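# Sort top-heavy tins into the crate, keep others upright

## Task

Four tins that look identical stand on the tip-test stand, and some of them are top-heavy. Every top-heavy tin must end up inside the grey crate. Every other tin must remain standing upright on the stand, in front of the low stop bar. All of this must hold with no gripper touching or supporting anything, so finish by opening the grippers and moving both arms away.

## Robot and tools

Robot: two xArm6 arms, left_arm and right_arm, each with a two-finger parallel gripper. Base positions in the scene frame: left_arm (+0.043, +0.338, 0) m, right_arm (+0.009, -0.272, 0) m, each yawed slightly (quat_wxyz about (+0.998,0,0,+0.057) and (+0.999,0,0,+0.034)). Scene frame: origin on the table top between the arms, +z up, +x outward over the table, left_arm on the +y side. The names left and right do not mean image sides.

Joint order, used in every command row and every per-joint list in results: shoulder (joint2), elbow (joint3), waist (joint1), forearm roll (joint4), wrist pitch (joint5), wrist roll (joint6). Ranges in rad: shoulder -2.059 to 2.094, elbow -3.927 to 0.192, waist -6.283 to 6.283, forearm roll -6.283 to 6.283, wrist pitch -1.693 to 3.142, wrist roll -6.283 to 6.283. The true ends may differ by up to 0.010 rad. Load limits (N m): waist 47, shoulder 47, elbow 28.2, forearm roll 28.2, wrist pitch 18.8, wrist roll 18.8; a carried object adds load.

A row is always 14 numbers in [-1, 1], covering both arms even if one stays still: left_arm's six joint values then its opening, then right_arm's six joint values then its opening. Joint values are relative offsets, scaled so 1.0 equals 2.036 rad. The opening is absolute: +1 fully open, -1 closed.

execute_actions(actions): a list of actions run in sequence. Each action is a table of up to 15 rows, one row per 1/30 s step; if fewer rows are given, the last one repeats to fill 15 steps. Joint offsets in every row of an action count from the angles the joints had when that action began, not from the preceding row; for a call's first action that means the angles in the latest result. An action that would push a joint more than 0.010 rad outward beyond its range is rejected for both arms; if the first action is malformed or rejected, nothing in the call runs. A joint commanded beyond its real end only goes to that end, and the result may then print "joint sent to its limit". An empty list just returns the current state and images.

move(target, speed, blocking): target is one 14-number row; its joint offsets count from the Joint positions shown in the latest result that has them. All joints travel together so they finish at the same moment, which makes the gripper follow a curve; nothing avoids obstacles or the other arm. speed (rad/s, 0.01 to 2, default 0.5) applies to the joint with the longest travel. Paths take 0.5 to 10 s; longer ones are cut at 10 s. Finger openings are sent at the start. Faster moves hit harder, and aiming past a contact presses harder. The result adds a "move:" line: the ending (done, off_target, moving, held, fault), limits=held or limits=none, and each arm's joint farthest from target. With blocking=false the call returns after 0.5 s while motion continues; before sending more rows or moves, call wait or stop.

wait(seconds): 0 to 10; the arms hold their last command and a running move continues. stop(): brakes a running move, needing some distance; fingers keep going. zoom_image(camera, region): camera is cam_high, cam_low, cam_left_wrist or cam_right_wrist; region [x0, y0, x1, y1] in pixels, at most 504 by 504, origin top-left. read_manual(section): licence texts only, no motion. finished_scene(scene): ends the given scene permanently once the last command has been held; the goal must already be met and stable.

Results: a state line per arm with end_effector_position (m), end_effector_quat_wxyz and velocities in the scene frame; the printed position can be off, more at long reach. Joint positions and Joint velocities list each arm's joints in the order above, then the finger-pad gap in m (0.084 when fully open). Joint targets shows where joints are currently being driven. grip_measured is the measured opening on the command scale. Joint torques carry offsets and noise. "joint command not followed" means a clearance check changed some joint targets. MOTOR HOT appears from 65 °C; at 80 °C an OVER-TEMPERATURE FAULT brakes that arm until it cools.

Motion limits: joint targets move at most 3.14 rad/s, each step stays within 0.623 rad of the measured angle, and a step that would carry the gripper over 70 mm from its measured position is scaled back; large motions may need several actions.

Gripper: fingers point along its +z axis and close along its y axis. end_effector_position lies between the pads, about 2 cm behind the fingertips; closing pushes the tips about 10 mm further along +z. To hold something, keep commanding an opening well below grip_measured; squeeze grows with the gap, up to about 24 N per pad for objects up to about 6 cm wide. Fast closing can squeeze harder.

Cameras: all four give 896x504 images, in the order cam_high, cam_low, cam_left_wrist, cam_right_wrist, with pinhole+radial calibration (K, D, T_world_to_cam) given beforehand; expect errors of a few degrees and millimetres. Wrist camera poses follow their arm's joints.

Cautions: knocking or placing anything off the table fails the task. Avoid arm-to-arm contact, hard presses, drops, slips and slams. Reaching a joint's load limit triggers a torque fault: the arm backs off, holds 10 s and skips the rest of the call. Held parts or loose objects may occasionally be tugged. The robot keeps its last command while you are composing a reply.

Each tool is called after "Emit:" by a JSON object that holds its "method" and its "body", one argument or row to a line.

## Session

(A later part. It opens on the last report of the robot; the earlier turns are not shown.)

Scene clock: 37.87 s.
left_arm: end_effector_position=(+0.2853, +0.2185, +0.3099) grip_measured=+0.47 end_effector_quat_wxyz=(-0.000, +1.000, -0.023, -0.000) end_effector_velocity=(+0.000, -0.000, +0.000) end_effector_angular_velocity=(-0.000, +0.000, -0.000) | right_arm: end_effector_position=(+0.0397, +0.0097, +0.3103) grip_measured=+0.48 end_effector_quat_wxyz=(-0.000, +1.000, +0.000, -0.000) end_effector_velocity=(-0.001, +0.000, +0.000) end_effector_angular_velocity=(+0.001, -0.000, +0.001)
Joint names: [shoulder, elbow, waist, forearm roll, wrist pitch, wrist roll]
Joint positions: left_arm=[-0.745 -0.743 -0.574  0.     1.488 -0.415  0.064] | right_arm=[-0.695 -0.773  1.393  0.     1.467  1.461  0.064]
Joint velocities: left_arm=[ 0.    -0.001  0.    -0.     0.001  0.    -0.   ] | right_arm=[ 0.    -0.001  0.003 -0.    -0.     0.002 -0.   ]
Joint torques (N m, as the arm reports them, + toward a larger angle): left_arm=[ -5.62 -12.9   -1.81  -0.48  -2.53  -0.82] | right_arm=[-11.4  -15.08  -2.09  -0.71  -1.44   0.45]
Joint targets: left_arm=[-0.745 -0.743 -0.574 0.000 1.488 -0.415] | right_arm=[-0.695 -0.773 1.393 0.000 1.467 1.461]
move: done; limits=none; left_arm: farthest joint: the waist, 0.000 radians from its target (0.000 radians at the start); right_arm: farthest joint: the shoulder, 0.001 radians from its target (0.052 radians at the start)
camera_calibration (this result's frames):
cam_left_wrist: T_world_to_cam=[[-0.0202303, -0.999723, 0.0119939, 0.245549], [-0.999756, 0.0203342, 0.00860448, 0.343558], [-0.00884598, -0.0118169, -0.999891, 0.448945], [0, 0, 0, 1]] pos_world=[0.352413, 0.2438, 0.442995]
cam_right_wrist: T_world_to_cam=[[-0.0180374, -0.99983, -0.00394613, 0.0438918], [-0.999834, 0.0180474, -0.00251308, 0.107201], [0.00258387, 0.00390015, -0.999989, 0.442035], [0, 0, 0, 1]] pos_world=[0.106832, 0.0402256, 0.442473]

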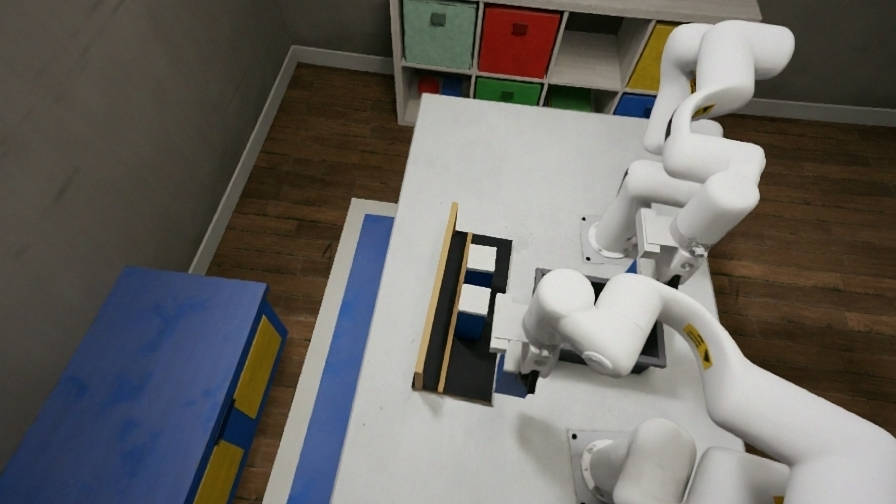

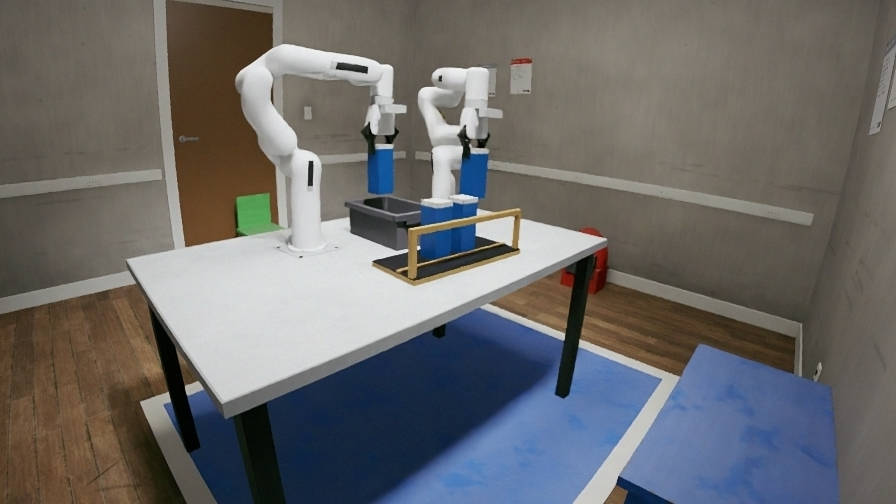

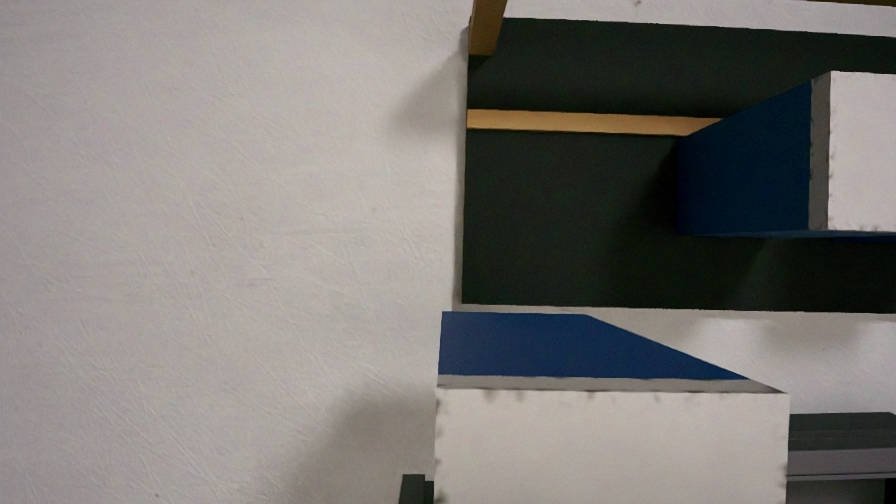

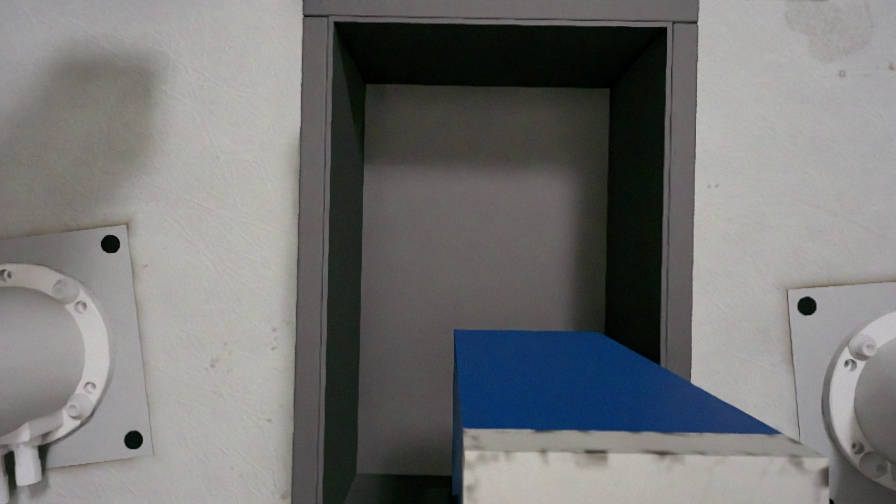

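Emit:
{"method": "move", "body": {
  "target": [0,0,0,0,0,0,-0.5,0.0415,0.1875,0.0522,0,-0.2284,0.0522,-0.5],
  "speed": 0.4
}}

Emit:
{"method": "move", "body": {
  "target": [0,0,0,0,0,0,-0.5,0,0,0,0,0,0,1]
}}

Scene clock: 40.67 s.
left_arm: end_effector_position=(+0.2853, +0.2185, +0.3099) grip_measured=+0.47 end_effector_quat_wxyz=(-0.000, +1.000, -0.023, -0.000) end_effector_velocity=(-0.000, -0.000, -0.000) end_effector_angular_velocity=(-0.000, +0.001, +0.000) | right_arm: end_effector_position=(+0.0097, +0.0147, +0.1602) grip_measured=+0.48 end_effector_quat_wxyz=(+0.000, +1.000, +0.000, -0.000) end_effector_velocity=(-0.000, -0.001, -0.002) end_effector_angular_velocity=(-0.006, -0.000, +0.000)
Joint names: [shoulder, elbow, waist, forearm roll, wrist pitch, wrist roll]
Joint positions: left_arm=[-0.745 -0.743 -0.574  0.     1.488 -0.415  0.064] | right_arm=[-0.61  -0.392  1.499  0.     1.002  1.567  0.064]
Joint velocities: left_arm=[ 0.     0.     0.    -0.001  0.     0.    -0.   ] | right_arm=[ 0.003  0.003  0.001 -0.    -0.     0.001 -0.   ]
Joint torques (N m, as the arm reports them, + toward a larger angle): left_arm=[ -5.84 -12.99  -1.91  -0.57  -2.41  -0.76] | right_arm=[-13.11 -14.58  -2.    -0.63  -1.5    0.41]
Joint targets: left_arm=[-0.745 -0.743 -0.574 0.000 1.488 -0.415] | right_arm=[-0.610 -0.391 1.499 0.000 1.002 1.567]
move: done; limits=none; left_arm: farthest joint: the waist, 0.000 radians from its target (0.000 radians at the start); right_arm: farthest joint: the elbow, 0.001 radians from its target (0.382 radians at the start)
camera_calibration (this result's frames):
cam_left_wrist: T_world_to_cam=[[-0.0202304, -0.999723, 0.0119939, 0.245549], [-0.999756, 0.0203343, 0.00860462, 0.343558], [-0.00884612, -0.0118169, -0.999891, 0.448945], [0, 0, 0, 1]] pos_world=[0.352413, 0.2438, 0.442995]
cam_right_wrist: T_world_to_cam=[[-0.0182576, -0.999829, -0.00308178, 0.0475944], [-0.99983, 0.0182654, -0.00251555, 0.0767103], [0.00257141, 0.00303533, -0.999992, 0.292036], [0, 0, 0, 1]] pos_world=[0.0768153, 0.0452986, 0.292373]

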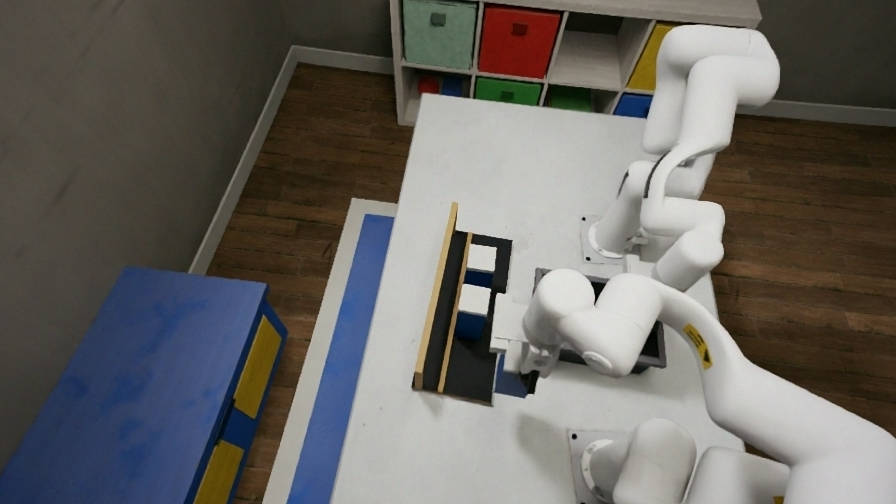

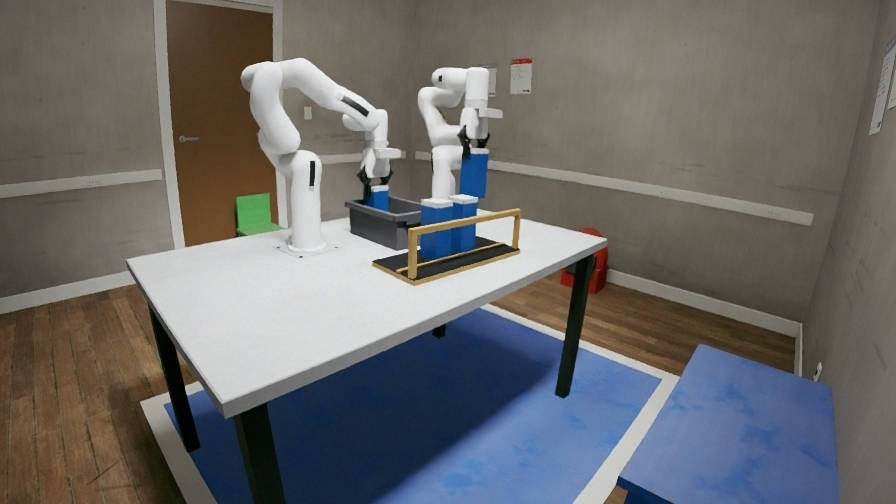

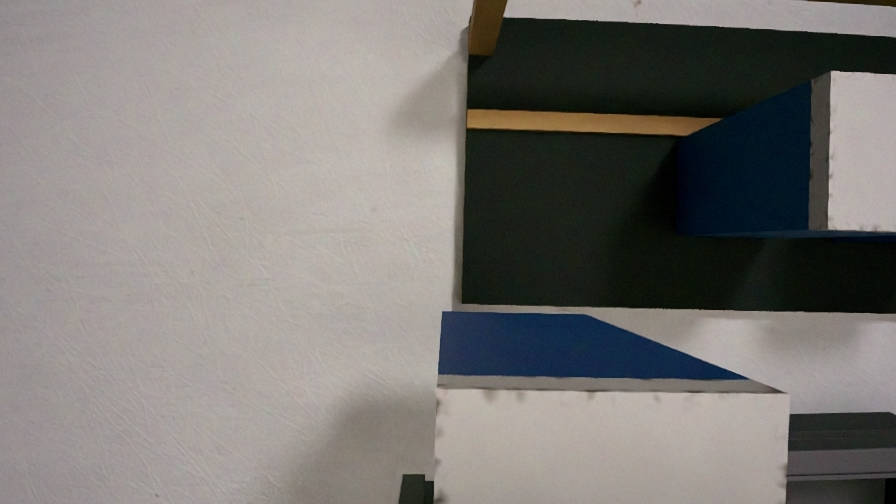

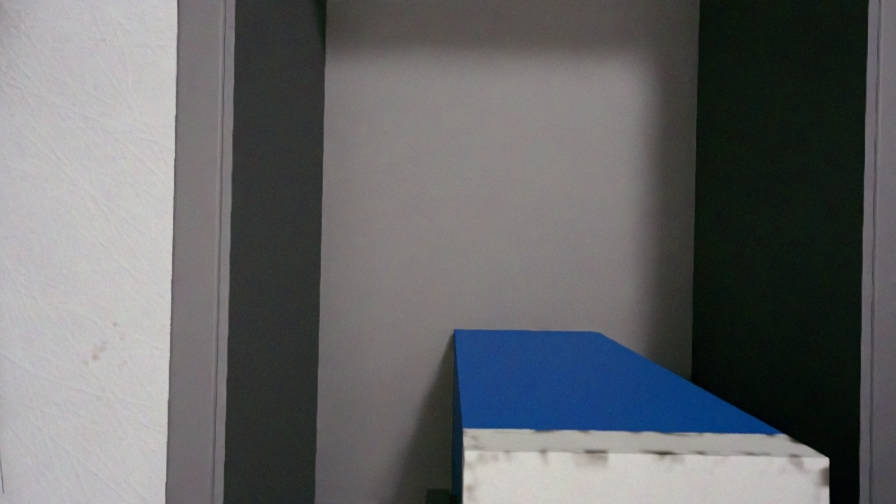

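Scene clock: 41.17 s.
left_arm: end_effector_position=(+0.2853, +0.2185, +0.3099) grip_measured=+0.47 end_effector_quat_wxyz=(-0.000, +1.000, -0.023, -0.000) end_effector_velocity=(-0.000, +0.000, -0.000) end_effector_angular_velocity=(+0.000, +0.001, +0.000) | right_arm: end_effector_position=(+0.0097, +0.0147, +0.1603) grip_measured=+1.00 end_effector_quat_wxyz=(-0.000, +1.000, +0.000, -0.000) end_effector_velocity=(-0.000, -0.001, -0.001) end_effector_angular_velocity=(-0.002, +0.001, -0.000)
Joint names: [shoulder, elbow, waist, forearm roll, wrist pitch, wrist roll]
Joint positions: left_arm=[-0.745 -0.743 -0.574  0.     1.488 -0.415  0.064] | right_arm=[-0.611 -0.392  1.499  0.     1.002  1.567  0.084]
Joint velocities: left_arm=[ 0.    -0.     0.     0.     0.001 -0.     0.   ] | right_arm=[0.001 0.001 0.    0.001 0.    0.    0.   ]
Joint torques (N m, as the arm reports them, + toward a larger angle): left_arm=[ -5.63 -13.14  -1.71  -0.41  -2.46  -0.94] | right_arm=[-11.71 -13.43  -2.23  -0.63  -1.36   0.44]
Joint targets: left_arm=[-0.745 -0.743 -0.574 0.000 1.488 -0.415] | right_arm=[-0.610 -0.392 1.499 0.000 1.002 1.567]
move: done; limits=none; left_arm: farthest joint: the waist, 0.000 radians from its target (0.000 radians at the start); right_arm: farthest joint: the shoulder, 0.001 radians from its target (0.000 radians at the start)
camera_calibration (this result's frames):
cam_left_wrist: T_world_to_cam=[[-0.0202304, -0.999723, 0.0119939, 0.245549], [-0.999756, 0.0203343, 0.00860465, 0.343558], [-0.00884616, -0.0118169, -0.999891, 0.448945], [0, 0, 0, 1]] pos_world=[0.352413, 0.2438, 0.442995]
cam_right_wrist: T_world_to_cam=[[-0.0182597, -0.999828, -0.00329606, 0.0476859], [-0.99983, 0.018268, -0.00251271, 0.0767098], [0.00257249, 0.00324962, -0.999991, 0.292101], [0, 0, 0, 1]] pos_world=[0.0768161, 0.0453271, 0.292448]

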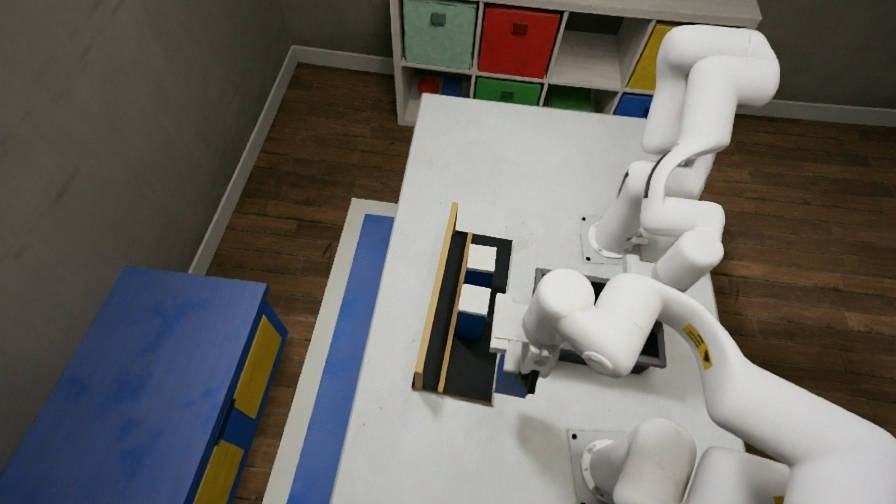

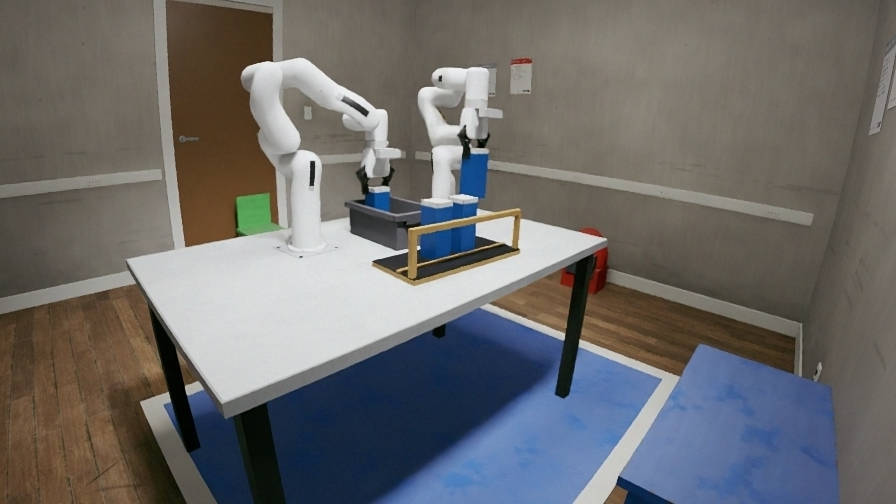

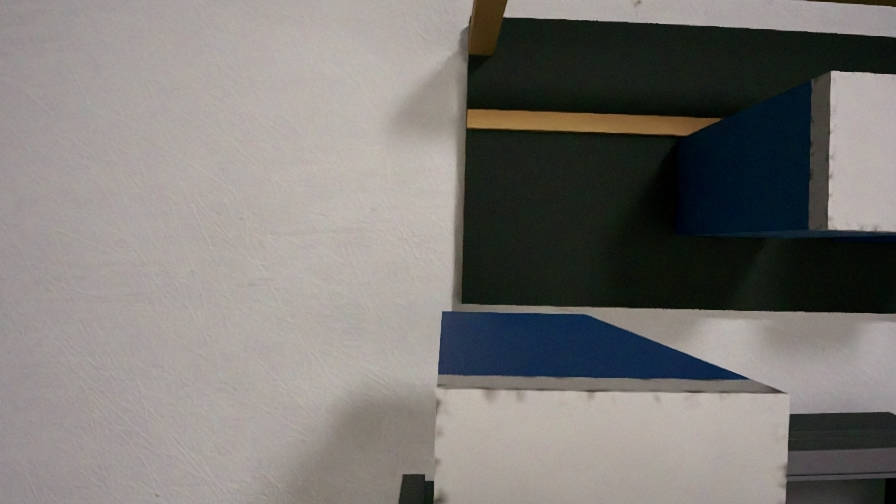

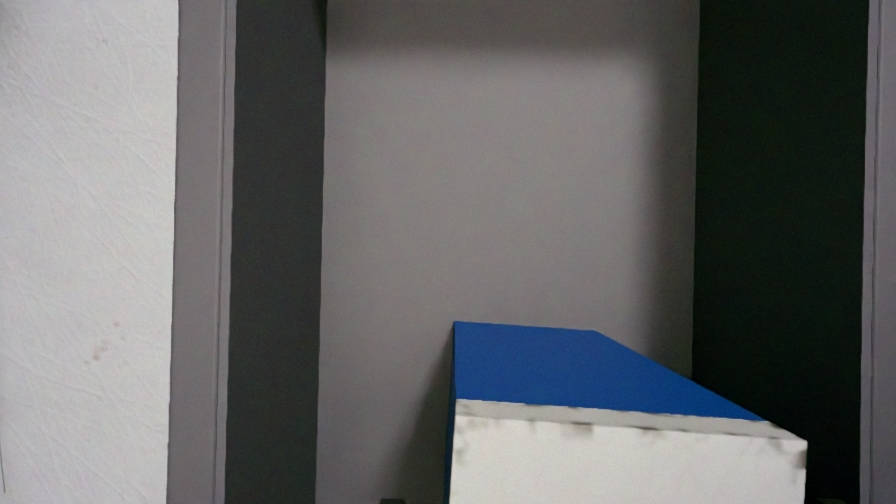

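Emit:
{"method": "move", "body": {
  "target": [0,0,0,0,0,0,-0.5,-0.0384,-0.1045,0,0,0.1434,0,1],
  "speed": 0.6
}}

Emit:
{"method": "move", "body": {
  "target": [0,0,0,0,0,0,-0.5,0.2602,-0.2098,-0.5062,0,-0.0504,-0.4841,1],
  "speed": 1.0
}}

Scene clock: 44.33 s.
left_arm: end_effector_position=(+0.2853, +0.2185, +0.3099) grip_measured=+0.47 end_effector_quat_wxyz=(-0.000, +1.000, -0.023, -0.000) end_effector_velocity=(+0.000, -0.000, +0.000) end_effector_angular_velocity=(-0.000, -0.000, +0.000) | right_arm: end_effector_position=(+0.0097, +0.0144, +0.2496) grip_measured=+1.00 end_effector_quat_wxyz=(+0.001, +1.000, +0.000, -0.000) end_effector_velocity=(-0.000, +0.000, +0.001) end_effector_angular_velocity=(+0.001, -0.000, +0.001)
Joint names: [shoulder, elbow, waist, forearm roll, wrist pitch, wrist roll]
Joint positions: left_arm=[-0.745 -0.743 -0.574  0.     1.488 -0.415  0.064] | right_arm=[-0.688 -0.604  1.499  0.     1.294  1.567  0.084]
Joint velocities: left_arm=[-0.    -0.001  0.    -0.     0.    -0.     0.   ] | right_arm=[-0.001 -0.003  0.001 -0.     0.003  0.    -0.   ]
Joint torques (N m, as the arm reports them, + toward a larger angle): left_arm=[ -5.88 -12.97  -1.57  -0.55  -2.52  -0.74] | right_arm=[-10.84 -13.99  -2.04  -0.61  -1.35   0.45]
Joint targets: left_arm=[-0.745 -0.743 -0.574 0.000 1.488 -0.415] | right_arm=[-0.689 -0.605 1.499 0.000 1.294 1.567]
move: done; limits=none; left_arm: farthest joint: the waist, 0.000 radians from its target (0.000 radians at the start); right_arm: farthest joint: the shoulder, 0.001 radians from its target (0.079 radians at the start)
camera_calibration (this result's frames):
cam_left_wrist: T_world_to_cam=[[-0.0202303, -0.999723, 0.0119939, 0.245549], [-0.999756, 0.0203342, 0.00860482, 0.343558], [-0.00884632, -0.0118169, -0.999891, 0.448945], [0, 0, 0, 1]] pos_world=[0.352413, 0.2438, 0.442995]
cam_right_wrist: T_world_to_cam=[[-0.0181569, -0.999834, -0.00179474, 0.0472938], [-0.999832, 0.0181613, -0.00248431, 0.0769127], [0.00251649, 0.00174933, -0.999995, 0.38143], [0, 0, 0, 1]] pos_world=[0.0767986, 0.0452218, 0.381704]

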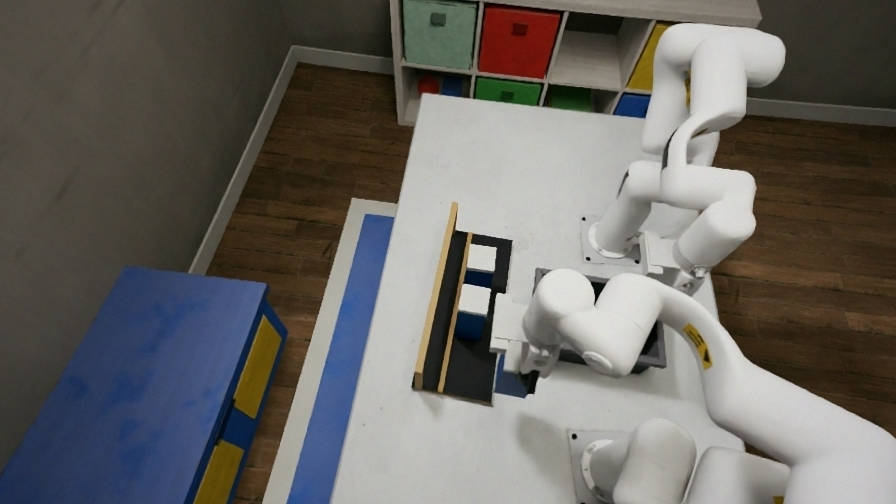

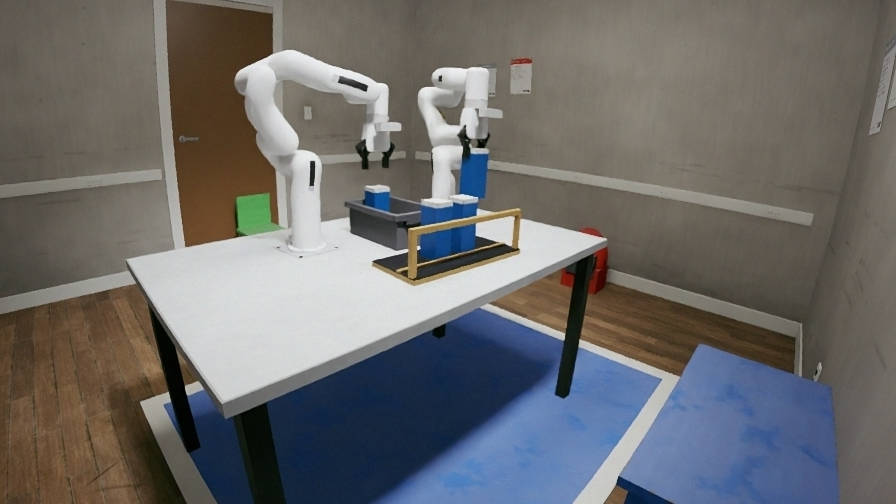

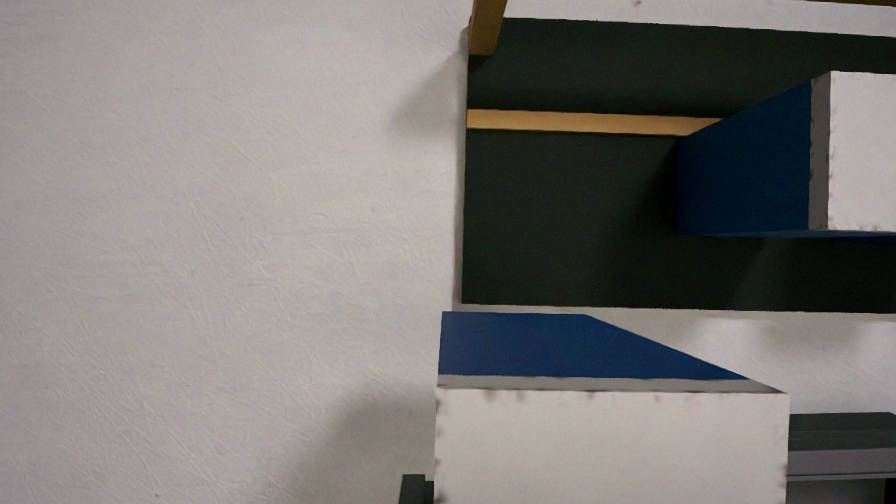

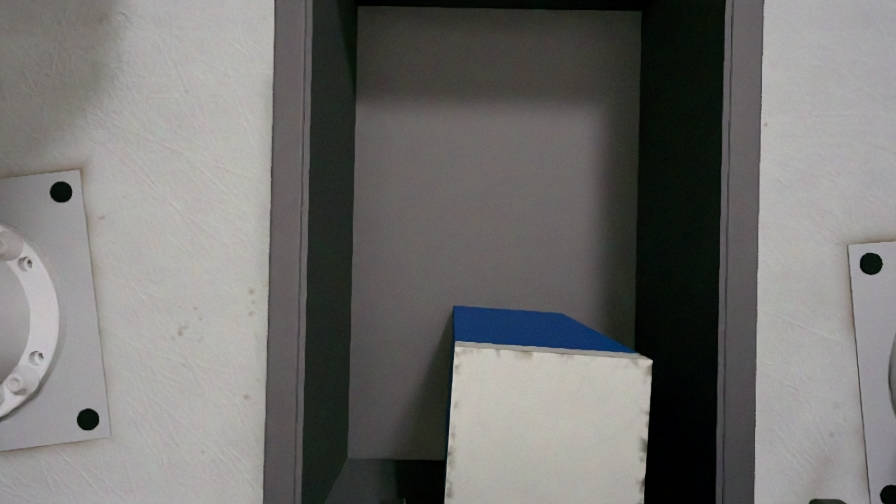

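Scene clock: 46.17 s.
left_arm: end_effector_position=(+0.2853, +0.2185, +0.3099) grip_measured=+0.47 end_effector_quat_wxyz=(-0.000, +1.000, -0.023, -0.000) end_effector_velocity=(+0.000, -0.000, +0.000) end_effector_angular_velocity=(-0.001, -0.000, -0.001) | right_arm: end_effector_position=(+0.3783, -0.0519, +0.2496) grip_measured=+1.00 end_effector_quat_wxyz=(+0.000, +1.000, -0.022, -0.001) end_effector_velocity=(+0.001, -0.001, +0.000) end_effector_angular_velocity=(-0.000, -0.001, -0.001)
Joint names: [shoulder, elbow, waist, forearm roll, wrist pitch, wrist roll]
Joint positions: left_arm=[-0.745 -0.743 -0.574  0.     1.488 -0.415  0.064] | right_arm=[-0.159 -1.031  0.469  0.     1.192  0.582  0.084]
Joint velocities: left_arm=[ 0.    -0.    -0.001 -0.    -0.001 -0.    -0.   ] | right_arm=[ 0.002 -0.002 -0.003 -0.001  0.    -0.002  0.   ]
Joint torques (N m, as the arm reports them, + toward a larger angle): left_arm=[ -5.75 -13.02  -1.93  -0.39  -2.42  -0.85] | right_arm=[-24.72 -14.01  -2.15  -0.56  -1.32   0.47]
Joint targets: left_arm=[-0.745 -0.743 -0.574 0.000 1.488 -0.415] | right_arm=[-0.159 -1.031 0.469 0.000 1.192 0.582]
move: done; limits=none; left_arm: farthest joint: the waist, 0.000 radians from its target (0.000 radians at the start); right_arm: farthest joint: the waist, 0.001 radians from its target (1.030 radians at the start)
camera_calibration (this result's frames):
cam_left_wrist: T_world_to_cam=[[-0.0202304, -0.999723, 0.0119937, 0.245549], [-0.999756, 0.0203343, 0.00860491, 0.343558], [-0.00884641, -0.0118167, -0.999891, 0.448945], [0, 0, 0, 1]] pos_world=[0.352413, 0.2438, 0.442995]
cam_right_wrist: T_world_to_cam=[[-0.0627509, -0.998025, -0.00280913, 0.00487849], [-0.998028, 0.0627555, -0.00158767, 0.44811], [0.00176082, 0.00270396, -0.999995, 0.38092], [0, 0, 0, 1]] pos_world=[0.446862, -0.0242825, 0.381643]

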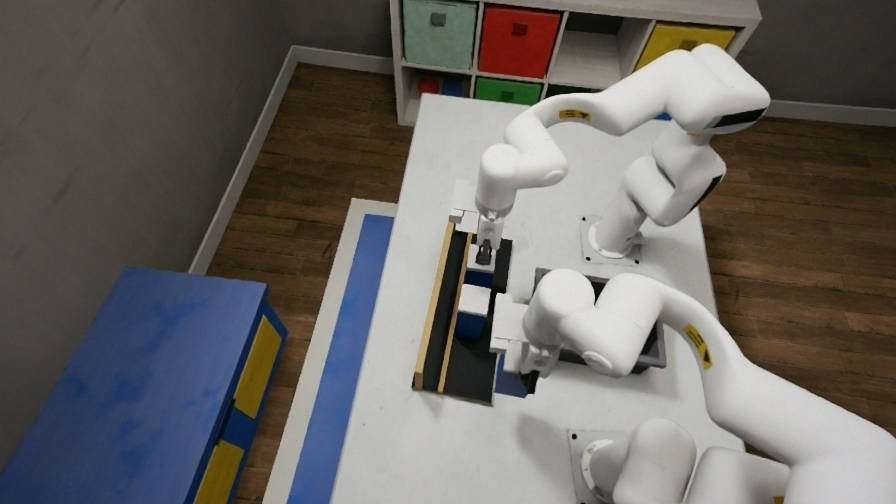

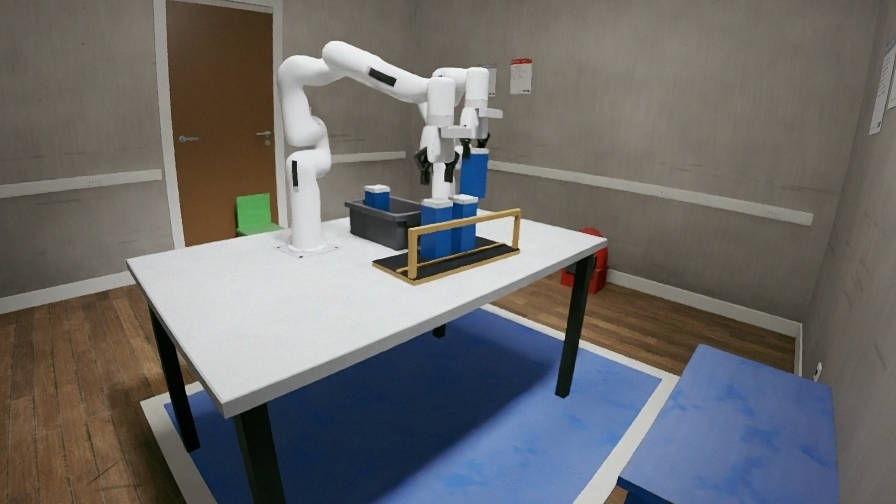

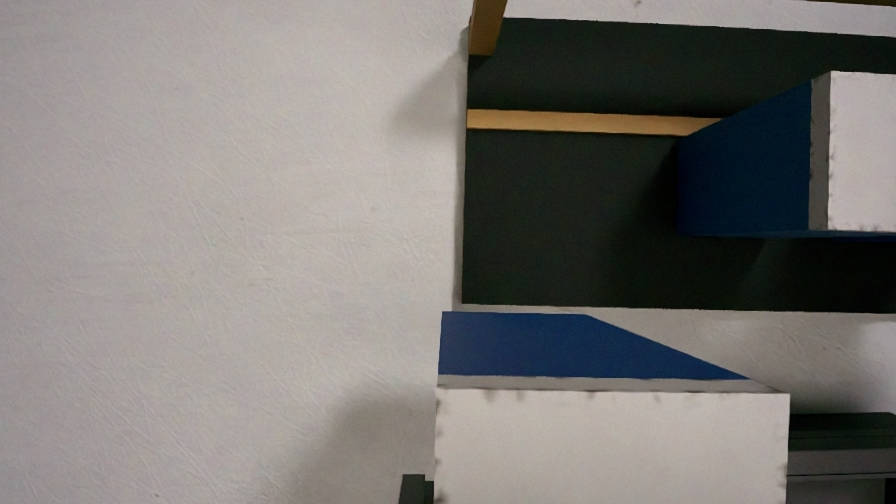

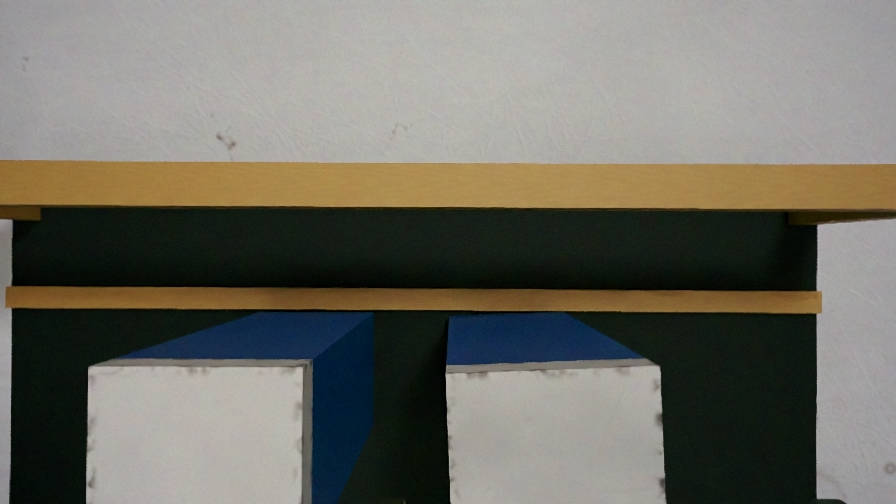

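Emit:
{"method": "move", "body": {
  "target": [0.1013,-0.0647,-0.4746,0,-0.0366,-0.4967,-0.5,0.0354,0.0756,0.0025,0,-0.111,0.0,1],
  "speed": 0.9
}}

Emit:
{"method": "move", "body": {
  "target": [0,0,0,0,0,0,-0.5,0,0,0,0,0,0,-0.5]
}}

Scene clock: 48.60 s.
left_arm: end_effector_position=(+0.0905, +0.0154, +0.3101) grip_measured=+0.47 end_effector_quat_wxyz=(-0.000, +1.000, +0.000, +0.000) end_effector_velocity=(-0.001, -0.000, +0.000) end_effector_angular_velocity=(-0.000, +0.000, -0.002) | right_arm: end_effector_position=(+0.3769, -0.0502, +0.1720) grip_measured=+1.00 end_effector_quat_wxyz=(+0.000, +1.000, -0.020, -0.001) end_effector_velocity=(-0.000, -0.001, -0.001) end_effector_angular_velocity=(-0.001, +0.001, -0.000)
Joint names: [shoulder, elbow, waist, forearm roll, wrist pitch, wrist roll]
Joint positions: left_arm=[-0.539 -0.875 -1.54   0.     1.414 -1.426  0.064] | right_arm=[-0.087 -0.877  0.474  0.     0.966  0.582  0.084]
Joint velocities: left_arm=[ 0.001 -0.001 -0.004 -0.     0.    -0.001 -0.   ] | right_arm=[ 0.001  0.001 -0.001 -0.    -0.001 -0.001 -0.   ]
Joint torques (N m, as the arm reports them, + toward a larger angle): left_arm=[ -9.25 -13.32  -1.89  -0.36  -2.24  -0.88] | right_arm=[-25.77 -13.49  -2.17  -0.47  -1.41   0.4 ]
Joint targets: left_arm=[-0.539 -0.875 -1.540 0.000 1.414 -1.426] | right_arm=[-0.087 -0.877 0.474 0.000 0.966 0.582]
move: done; limits=none; left_arm: farthest joint: the waist, 0.001 radians from its target (0.966 radians at the start); right_arm: farthest joint: the waist, 0.000 radians from its target (0.006 radians at the start)
camera_calibration (this result's frames):
cam_left_wrist: T_world_to_cam=[[0.0250238, -0.999614, 0.01209, 0.0345044], [-0.999654, -0.0249224, 0.00846593, 0.153665], [-0.00816135, -0.0122976, -0.999891, 0.445013], [0, 0, 0, 1]] pos_world=[0.15638, 0.0437934, 0.443246]
cam_right_wrist: T_world_to_cam=[[-0.0577572, -0.998327, -0.00283615, 0.00435672], [-0.998329, 0.0577622, -0.00170861, 0.446353], [0.00186958, 0.00273273, -0.999995, 0.303336], [0, 0, 0, 1]] pos_world=[0.445292, -0.0222618, 0.304109]

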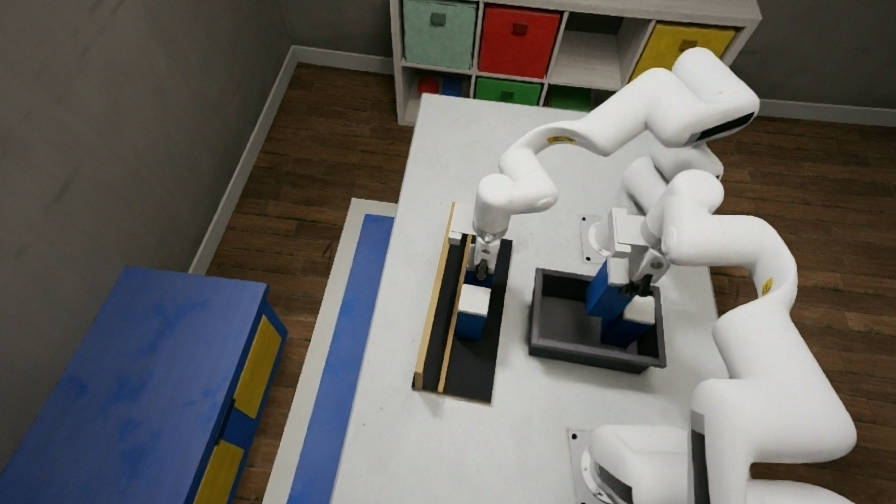

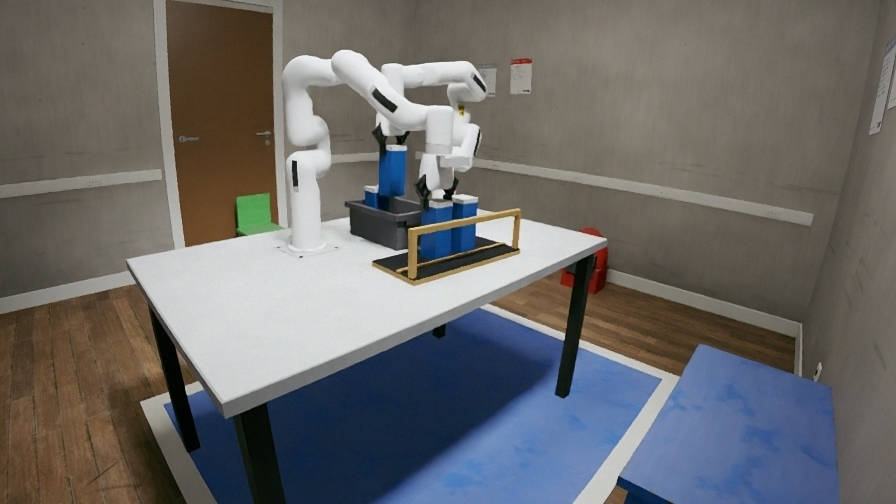

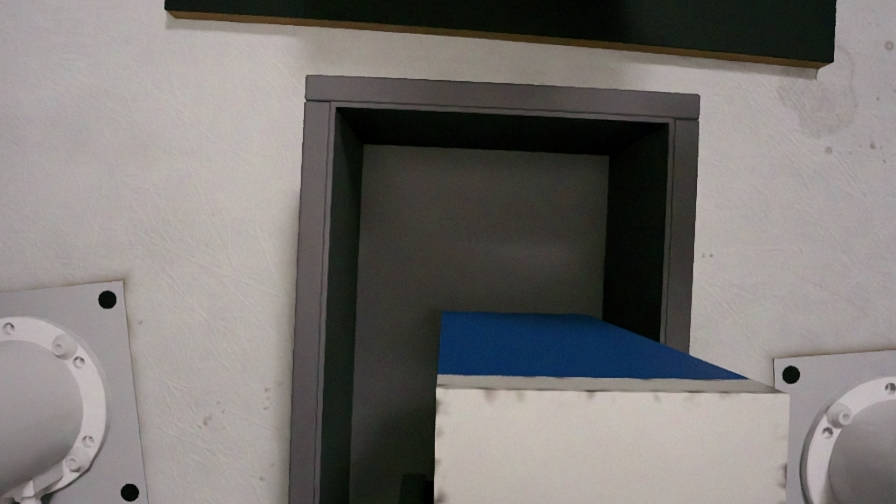

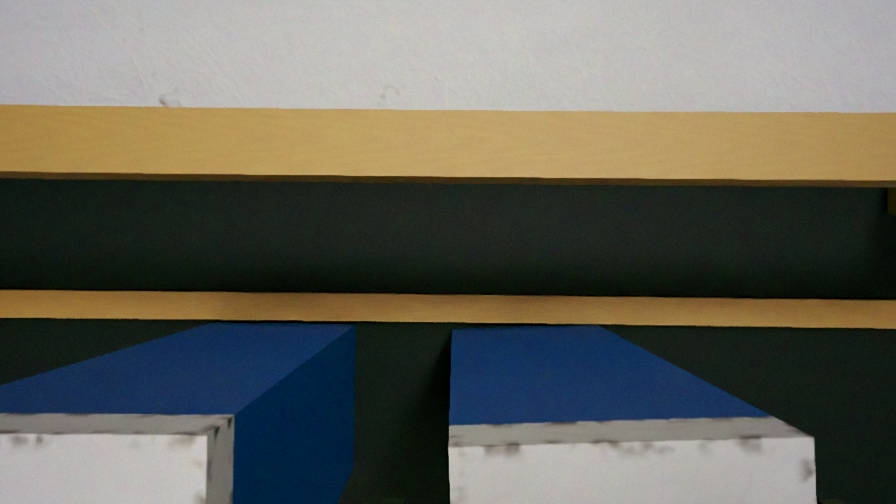

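Scene clock: 49.10 s.
left_arm: end_effector_position=(+0.0905, +0.0154, +0.3101) grip_measured=+0.47 end_effector_quat_wxyz=(-0.000, +1.000, +0.000, +0.000) end_effector_velocity=(+0.000, +0.000, -0.001) end_effector_angular_velocity=(+0.002, -0.001, -0.000) | right_arm: end_effector_position=(+0.3770, -0.0502, +0.1721) grip_measured=+0.48 end_effector_quat_wxyz=(+0.000, +1.000, -0.020, -0.000) end_effector_velocity=(-0.000, +0.000, -0.001) end_effector_angular_velocity=(-0.001, +0.001, +0.001)
Joint names: [shoulder, elbow, waist, forearm roll, wrist pitch, wrist roll]
Joint positions: left_arm=[-0.539 -0.875 -1.54   0.     1.414 -1.426  0.064] | right_arm=[-0.087 -0.878  0.474  0.     0.966  0.582  0.064]
Joint velocities: left_arm=[ 0.     0.001 -0.     0.001 -0.    -0.    -0.   ] | right_arm=[ 0.002  0.     0.001 -0.    -0.001  0.     0.   ]
Joint torques (N m, as the arm reports them, + toward a larger angle): left_arm=[ -9.32 -13.14  -1.89  -0.44  -2.5   -0.85] | right_arm=[-24.94 -12.99  -2.07  -0.36  -1.34   0.4 ]
Joint targets: left_arm=[-0.539 -0.875 -1.540 0.000 1.414 -1.426] | right_arm=[-0.087 -0.877 0.474 0.000 0.966 0.582]
move: done; limits=none; left_arm: farthest joint: the waist, 0.000 radians from its target (0.000 radians at the start); right_arm: farthest joint: the elbow, 0.001 radians from its target (0.000 radians at the start)
camera_calibration (this result's frames):
cam_left_wrist: T_world_to_cam=[[0.0250338, -0.999613, 0.0120922, 0.0345035], [-0.999653, -0.0249324, 0.00846518, 0.153668], [-0.00816042, -0.0122999, -0.999891, 0.445014], [0, 0, 0, 1]] pos_world=[0.156383, 0.0437951, 0.443247]
cam_right_wrist: T_world_to_cam=[[-0.0577512, -0.998327, -0.00297209, 0.00440924], [-0.998329, 0.0577572, -0.00196701, 0.446466], [0.00213538, 0.00285353, -0.999994, 0.303367], [0, 0, 0, 1]] pos_world=[0.445327, -0.0222505, 0.304256]

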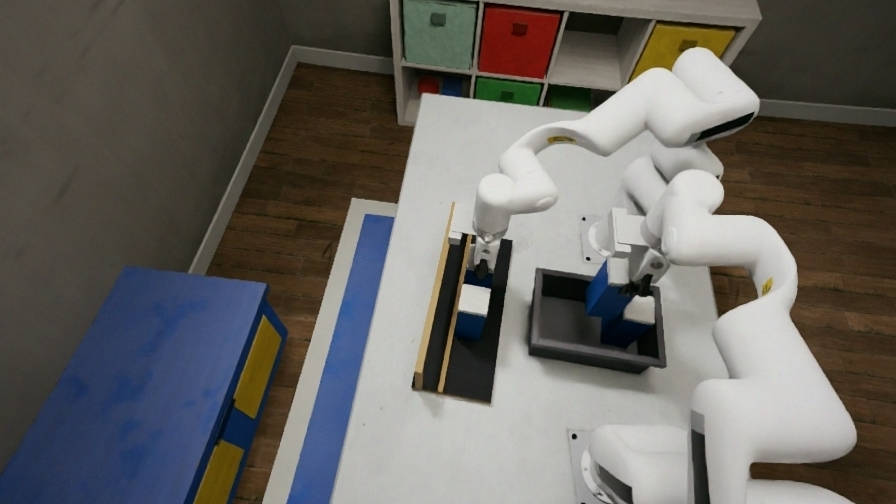

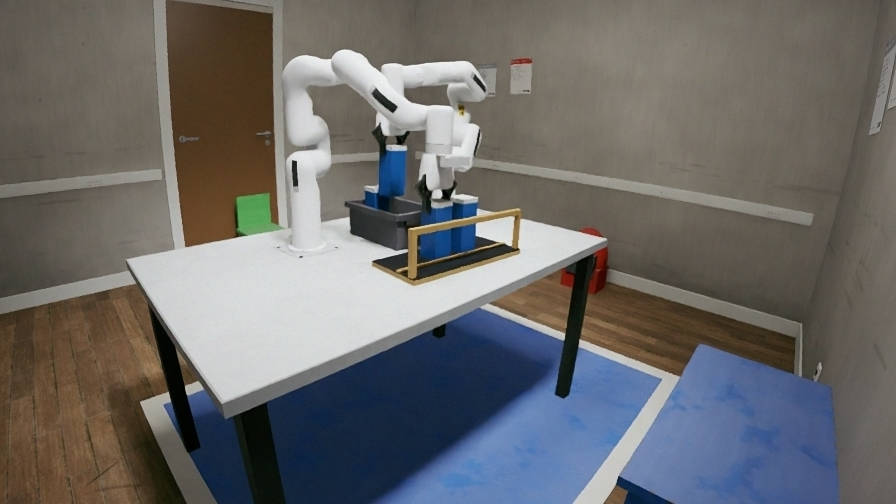

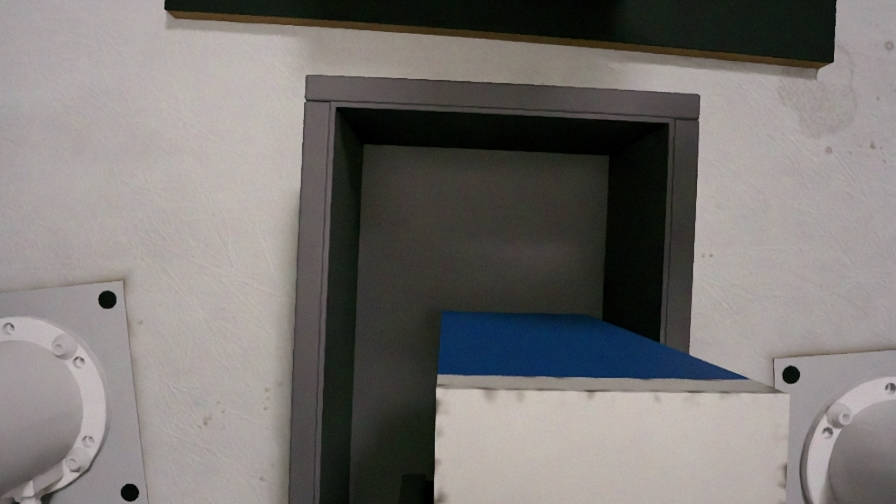

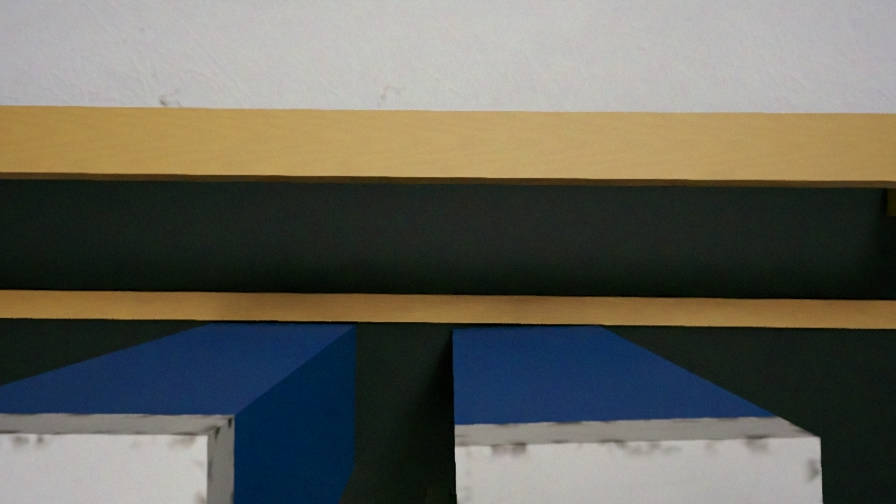

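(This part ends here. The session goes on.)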